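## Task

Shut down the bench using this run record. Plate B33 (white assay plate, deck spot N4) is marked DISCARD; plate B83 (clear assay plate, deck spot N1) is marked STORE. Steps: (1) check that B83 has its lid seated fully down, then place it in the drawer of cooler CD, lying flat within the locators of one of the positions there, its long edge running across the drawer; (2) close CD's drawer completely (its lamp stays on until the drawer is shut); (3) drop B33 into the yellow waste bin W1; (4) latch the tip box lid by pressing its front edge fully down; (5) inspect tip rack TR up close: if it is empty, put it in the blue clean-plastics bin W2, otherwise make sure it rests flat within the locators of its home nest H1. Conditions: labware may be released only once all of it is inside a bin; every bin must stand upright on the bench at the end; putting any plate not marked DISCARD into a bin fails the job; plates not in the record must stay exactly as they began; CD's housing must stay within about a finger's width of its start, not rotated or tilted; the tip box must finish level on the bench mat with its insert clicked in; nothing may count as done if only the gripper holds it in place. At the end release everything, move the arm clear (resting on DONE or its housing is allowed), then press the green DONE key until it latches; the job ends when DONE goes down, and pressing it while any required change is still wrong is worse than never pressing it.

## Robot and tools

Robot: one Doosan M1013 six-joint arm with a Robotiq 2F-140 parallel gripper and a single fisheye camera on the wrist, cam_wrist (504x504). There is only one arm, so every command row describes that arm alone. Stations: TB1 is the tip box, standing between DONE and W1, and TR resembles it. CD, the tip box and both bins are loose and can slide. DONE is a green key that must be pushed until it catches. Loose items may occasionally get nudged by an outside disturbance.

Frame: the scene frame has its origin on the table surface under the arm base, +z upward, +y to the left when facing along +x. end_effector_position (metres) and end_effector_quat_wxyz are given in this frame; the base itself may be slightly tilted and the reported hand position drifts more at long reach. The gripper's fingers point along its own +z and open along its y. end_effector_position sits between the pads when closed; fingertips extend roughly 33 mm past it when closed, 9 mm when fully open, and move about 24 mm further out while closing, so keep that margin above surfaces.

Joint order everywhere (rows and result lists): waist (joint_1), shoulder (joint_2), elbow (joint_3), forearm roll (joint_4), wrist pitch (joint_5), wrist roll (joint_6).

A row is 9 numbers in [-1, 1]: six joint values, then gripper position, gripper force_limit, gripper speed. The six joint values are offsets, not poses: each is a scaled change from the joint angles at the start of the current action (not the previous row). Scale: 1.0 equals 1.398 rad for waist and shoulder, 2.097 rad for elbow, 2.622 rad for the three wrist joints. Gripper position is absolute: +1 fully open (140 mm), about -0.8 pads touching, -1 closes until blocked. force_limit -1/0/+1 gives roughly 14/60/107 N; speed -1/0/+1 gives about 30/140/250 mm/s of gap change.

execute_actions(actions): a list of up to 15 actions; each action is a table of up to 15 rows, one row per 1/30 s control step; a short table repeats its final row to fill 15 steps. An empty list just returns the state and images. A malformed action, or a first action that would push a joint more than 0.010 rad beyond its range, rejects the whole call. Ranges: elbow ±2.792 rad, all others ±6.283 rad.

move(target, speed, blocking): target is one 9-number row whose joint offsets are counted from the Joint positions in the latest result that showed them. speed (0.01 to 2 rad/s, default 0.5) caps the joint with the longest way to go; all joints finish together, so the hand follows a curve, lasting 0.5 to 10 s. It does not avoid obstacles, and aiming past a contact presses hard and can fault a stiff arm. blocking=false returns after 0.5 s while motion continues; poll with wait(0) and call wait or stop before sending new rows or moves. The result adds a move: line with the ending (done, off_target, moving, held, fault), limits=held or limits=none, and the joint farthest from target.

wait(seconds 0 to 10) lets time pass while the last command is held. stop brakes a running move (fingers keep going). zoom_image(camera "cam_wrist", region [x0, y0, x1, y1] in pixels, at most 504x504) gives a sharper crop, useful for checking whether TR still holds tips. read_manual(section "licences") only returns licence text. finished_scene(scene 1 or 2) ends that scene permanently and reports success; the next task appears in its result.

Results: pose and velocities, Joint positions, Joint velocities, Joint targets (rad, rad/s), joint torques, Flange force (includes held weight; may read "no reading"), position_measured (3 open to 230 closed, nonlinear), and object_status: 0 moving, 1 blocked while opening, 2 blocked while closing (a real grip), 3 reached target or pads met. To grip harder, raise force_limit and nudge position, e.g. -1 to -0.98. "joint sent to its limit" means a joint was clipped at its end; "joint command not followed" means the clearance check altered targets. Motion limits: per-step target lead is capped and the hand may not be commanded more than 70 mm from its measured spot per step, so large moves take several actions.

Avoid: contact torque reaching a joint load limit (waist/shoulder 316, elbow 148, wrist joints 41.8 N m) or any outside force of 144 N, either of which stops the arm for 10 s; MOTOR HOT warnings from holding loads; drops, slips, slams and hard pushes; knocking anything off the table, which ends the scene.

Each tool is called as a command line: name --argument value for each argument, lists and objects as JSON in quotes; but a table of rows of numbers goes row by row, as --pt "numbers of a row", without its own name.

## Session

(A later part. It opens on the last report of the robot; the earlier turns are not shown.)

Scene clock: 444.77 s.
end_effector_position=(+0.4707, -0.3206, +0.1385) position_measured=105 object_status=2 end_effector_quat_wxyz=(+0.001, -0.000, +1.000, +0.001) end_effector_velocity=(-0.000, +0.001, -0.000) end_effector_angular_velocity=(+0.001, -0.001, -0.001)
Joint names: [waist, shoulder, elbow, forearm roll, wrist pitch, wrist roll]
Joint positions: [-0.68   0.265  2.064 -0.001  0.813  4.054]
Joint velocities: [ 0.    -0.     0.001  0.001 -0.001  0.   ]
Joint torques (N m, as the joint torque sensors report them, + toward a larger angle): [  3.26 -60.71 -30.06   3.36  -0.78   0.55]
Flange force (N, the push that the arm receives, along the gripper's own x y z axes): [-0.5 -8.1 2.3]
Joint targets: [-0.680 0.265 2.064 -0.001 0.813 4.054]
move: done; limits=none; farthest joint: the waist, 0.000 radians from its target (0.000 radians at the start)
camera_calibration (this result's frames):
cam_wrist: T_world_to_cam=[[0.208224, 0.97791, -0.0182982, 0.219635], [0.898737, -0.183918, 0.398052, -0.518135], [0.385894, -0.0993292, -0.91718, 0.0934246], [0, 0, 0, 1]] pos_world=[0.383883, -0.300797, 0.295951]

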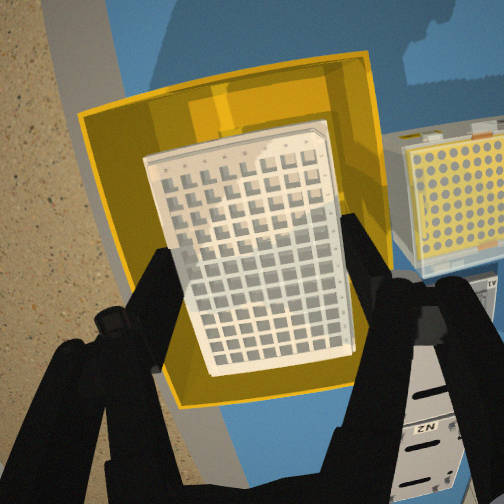

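move --target '[0,0.032,0.011,0,-0.0256,0,-1,-0.4,-0.7]' --speed 0.08

move --target '[0,0,0,0,0,0,0.3,-0.4,-0.7]'

move --target '[0,-0.083,-0.034,0,0.071,0,0.3,-0.4,-0.7]' --speed 0.3

move --target '[0.4707,-0.113,0.1447,0,-0.0553,0.25,-1,0,0]' --speed 0.6

Scene clock: 460.43 s.
end_effector_position=(+0.4703, -0.3202, +0.1040) position_measured=105 object_status=2 end_effector_quat_wxyz=(+0.000, -0.000, +1.000, +0.001) end_effector_velocity=(-0.001, +0.001, -0.001) end_effector_angular_velocity=(+0.001, +0.002, -0.000)
Joint names: [waist, shoulder, elbow, forearm roll, wrist pitch, wrist roll]
Joint positions: [-0.68   0.31   2.087 -0.001  0.746  4.054]
Joint velocities: [-0.     0.001  0.001 -0.     0.     0.   ]
Joint torques (N m, as the joint torque sensors report them, + toward a larger angle): [  2.27 -62.92 -27.49   3.2   -0.42   0.6 ]
Flange force (N, the push that the arm receives, along the gripper's own x y z axes): [-1.9 -7.0 3.3]
Joint targets: [-0.680 0.310 2.087 -0.001 0.746 4.054]
move: done; limits=none; farthest joint: the elbow, 0.001 radians from its target (0.024 radians at the start)
camera_calibration (this result's frames):
cam_wrist: T_world_to_cam=[[0.208177, 0.977926, -0.0179814, 0.218664], [0.898952, -0.184057, 0.397503, -0.504055], [0.385418, -0.0989154, -0.917425, 0.0623951], [0, 0, 0, 1]] pos_world=[0.383552, -0.30044, 0.261538]

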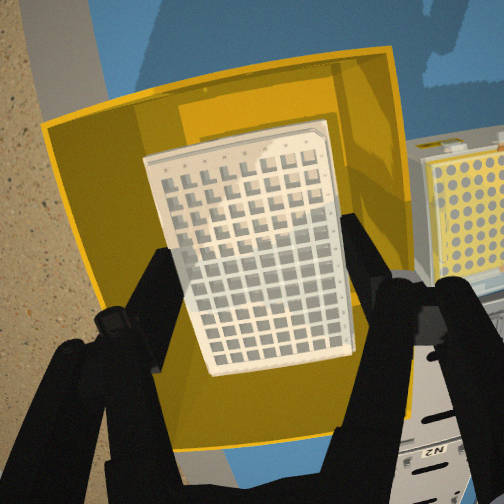

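Scene clock: 460.93 s.
end_effector_position=(+0.4703, -0.3202, +0.1040) position_measured=91 object_status=3 end_effector_quat_wxyz=(+0.000, -0.000, +1.000, +0.001) end_effector_velocity=(-0.000, -0.000, +0.000) end_effector_angular_velocity=(-0.000, +0.000, -0.000)
Joint names: [waist, shoulder, elbow, forearm roll, wrist pitch, wrist roll]
Joint positions: [-0.68   0.31   2.087 -0.001  0.746  4.054]
Joint velocities: [-0. -0. -0. -0.  0.  0.]
Joint torques (N m, as the joint torque sensors report them, + toward a larger angle): [  2.72 -63.33 -28.07   3.2   -0.46   0.51]
Flange force (N, the push that the arm receives, along the gripper's own x y z axes): [-0.8 -7.3 3.8]
Joint targets: [-0.680 0.310 2.087 -0.001 0.746 4.054]
move: done; limits=none; farthest joint: the waist, 0.000 radians from its target (0.000 radians at the start)
camera_calibration (this result's frames):
cam_wrist: T_world_to_cam=[[0.208177, 0.977926, -0.0179797, 0.218662], [0.898953, -0.184057, 0.397499, -0.50405], [0.385416, -0.098913, -0.917426, 0.0623923], [0, 0, 0, 1]] pos_world=[0.38355, -0.300438, 0.261531]

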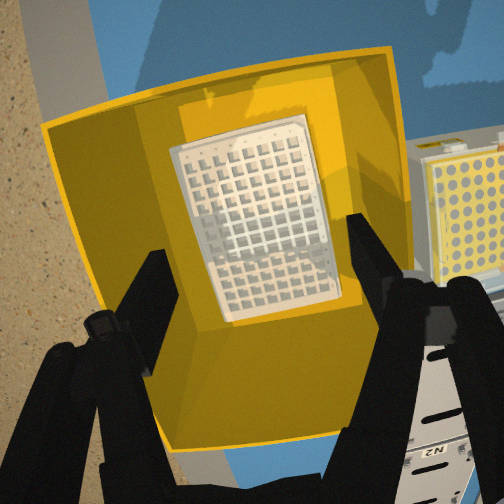

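Scene clock: 461.93 s.
end_effector_position=(+0.4707, -0.3207, +0.1997) position_measured=91 object_status=3 end_effector_quat_wxyz=(+0.001, -0.000, +1.000, +0.000) end_effector_velocity=(+0.000, +0.000, +0.001) end_effector_angular_velocity=(+0.001, -0.002, -0.001)
Joint names: [waist, shoulder, elbow, forearm roll, wrist pitch, wrist roll]
Joint positions: [-0.68   0.194  2.015 -0.001  0.932  4.054]
Joint velocities: [-0.001 -0.001 -0.     0.002  0.001 -0.   ]
Joint torques (N m, as the joint torque sensors report them, + toward a larger angle): [  3.11 -56.53 -32.75   3.67  -0.35   0.64]
Flange force (N, the push that the arm receives, along the gripper's own x y z axes): [-0.8 -8.5 2.2]
Joint targets: [-0.680 0.194 2.015 -0.001 0.932 4.054]
move: done; limits=none; farthest joint: the waist, 0.000 radians from its target (0.000 radians at the start)
camera_calibration (this result's frames):
cam_wrist: T_world_to_cam=[[0.208266, 0.977897, -0.0185439, 0.220917], [0.898588, -0.183819, 0.398435, -0.542439], [0.386219, -0.0996436, -0.917009, 0.149259], [0, 0, 0, 1]] pos_world=[0.383773, -0.300872, 0.357095]

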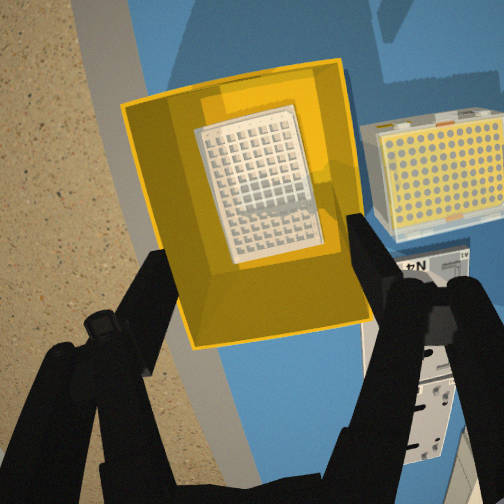

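Scene clock: 463.50 s.
end_effector_position=(+0.4181, +0.0342, +0.1498) position_measured=233 object_status=3 end_effector_quat_wxyz=(+0.001, -0.002, +1.000, +0.001) end_effector_velocity=(-0.001, -0.000, -0.000) end_effector_angular_velocity=(-0.001, +0.001, -0.000)
Joint names: [waist, shoulder, elbow, forearm roll, wrist pitch, wrist roll]
Joint positions: [-0.022  0.036  2.319 -0.001  0.787  4.709]
Joint velocities: [-0.     0.     0.001 -0.001  0.     0.001]
Joint torques (N m, as the joint torque sensors report them, + toward a larger angle): [  1.26 -35.46 -29.34   3.36  -0.42   0.64]
Flange force (N, the push that the arm receives, along the gripper's own x y z axes): [-4.1 -4.3 2.6]
Joint targets: [-0.022 0.036 2.319 -0.001 0.787 4.709]
move: done; limits=none; farthest joint: the waist, 0.000 radians from its target (0.658 radians at the start)
camera_calibration (this result's frames):
cam_wrist: T_world_to_cam=[[0.205555, 0.978477, -0.0181596, -0.115153], [0.899137, -0.181496, 0.398261, -0.41037], [0.386393, -0.0981925, -0.917092, 0.159103], [0, 0, 0, 1]] pos_world=[0.331173, 0.0538166, 0.307255]

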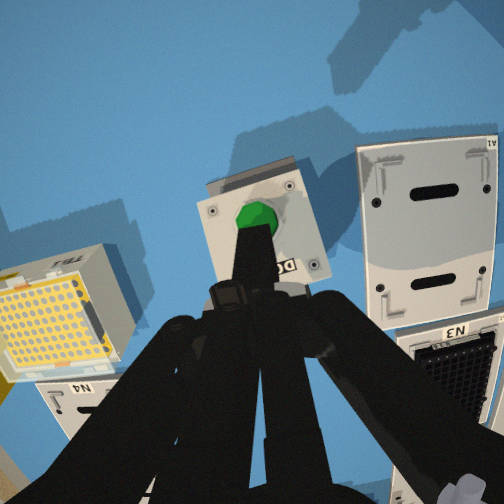

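move --target '[0,0.047,0.0155,0,-0.0372,0,-1,0,0]' --speed 0.06

move --target '[0,0.006,0.0017,0,-0.0046,0,-1,0,0]' --speed 0.01

Scene clock: 469.10 s.
end_effector_position=(+0.4180, +0.0343, +0.1101) position_measured=233 object_status=3 end_effector_quat_wxyz=(+0.000, -0.002, +1.000, +0.001) end_effector_velocity=(-0.001, +0.000, -0.001) end_effector_angular_velocity=(-0.000, +0.003, +0.001)
Joint names: [waist, shoulder, elbow, forearm roll, wrist pitch, wrist roll]
Joint positions: [-0.022  0.101  2.351 -0.001  0.689  4.709]
Joint velocities: [ 0.001  0.001  0.001 -0.     0.001 -0.   ]
Joint torques (N m, as the joint torque sensors report them, + toward a larger angle): [  2.2  -35.72 -20.21   2.8    0.85   0.71]
Flange force (N, the push that the arm receives, along the gripper's own x y z axes): [-8.6 -6.2 -4.8]
Joint targets: [-0.022 0.101 2.351 -0.001 0.689 4.709]
move: done; limits=none; farthest joint: the waist, 0.000 radians from its target (0.000 radians at the start)
camera_calibration (this result's frames):
cam_wrist: T_world_to_cam=[[0.205549, 0.978476, -0.0182561, -0.115911], [0.899394, -0.181517, 0.397672, -0.394477], [0.385799, -0.0981605, -0.917346, 0.123032], [0, 0, 0, 1]] pos_world=[0.33115, 0.0538887, 0.26762]

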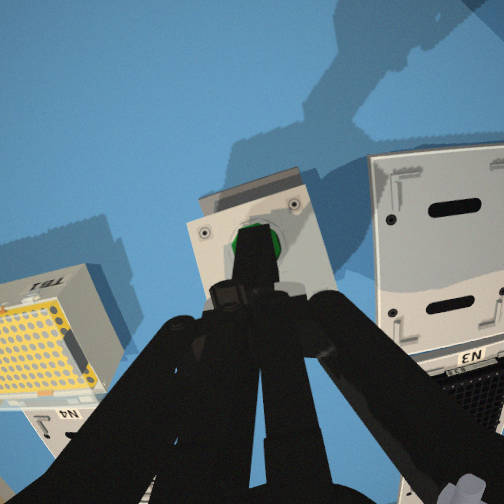

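Scene clock: 469.47 s.
end_effector_position=(+0.4180, +0.0343, +0.1087) position_measured=233 object_status=3 end_effector_quat_wxyz=(+0.000, -0.002, +1.000, +0.001) end_effector_velocity=(+0.002, +0.000, +0.001) end_effector_angular_velocity=(+0.001, -0.003, -0.001)
Joint names: [waist, shoulder, elbow, forearm roll, wrist pitch, wrist roll]
Joint positions: [-0.022  0.104  2.352 -0.001  0.686  4.709]
Joint velocities: [-0.     0.001 -0.002  0.001 -0.001 -0.   ]
Joint torques (N m, as the joint torque sensors report them, + toward a larger angle): no reading
Flange force (N, the push that the arm receives, along the gripper's own x y z axes): no reading
move: unfinished (the scene ended)
camera_calibration (this result's frames):
cam_wrist: T_world_to_cam=[[0.205543, 0.978478, -0.0182509, -0.11594], [0.899388, -0.181511, 0.397688, -0.393922], [0.385816, -0.0981565, -0.917339, 0.121712], [0, 0, 0, 1]] pos_world=[0.331161, 0.0538907, 0.266193]
The task's run has ended: the event that ends the task has happened. This ends this scene only. If you have not yet called finished_scene for this scene, call it to go on to the next scene.

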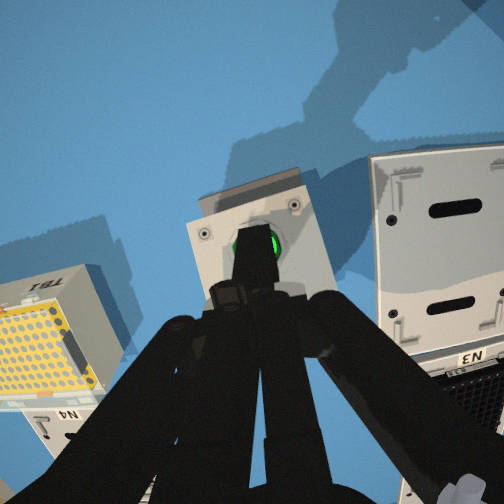

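finished_scene --scene 1

The scene is finished: the task was done.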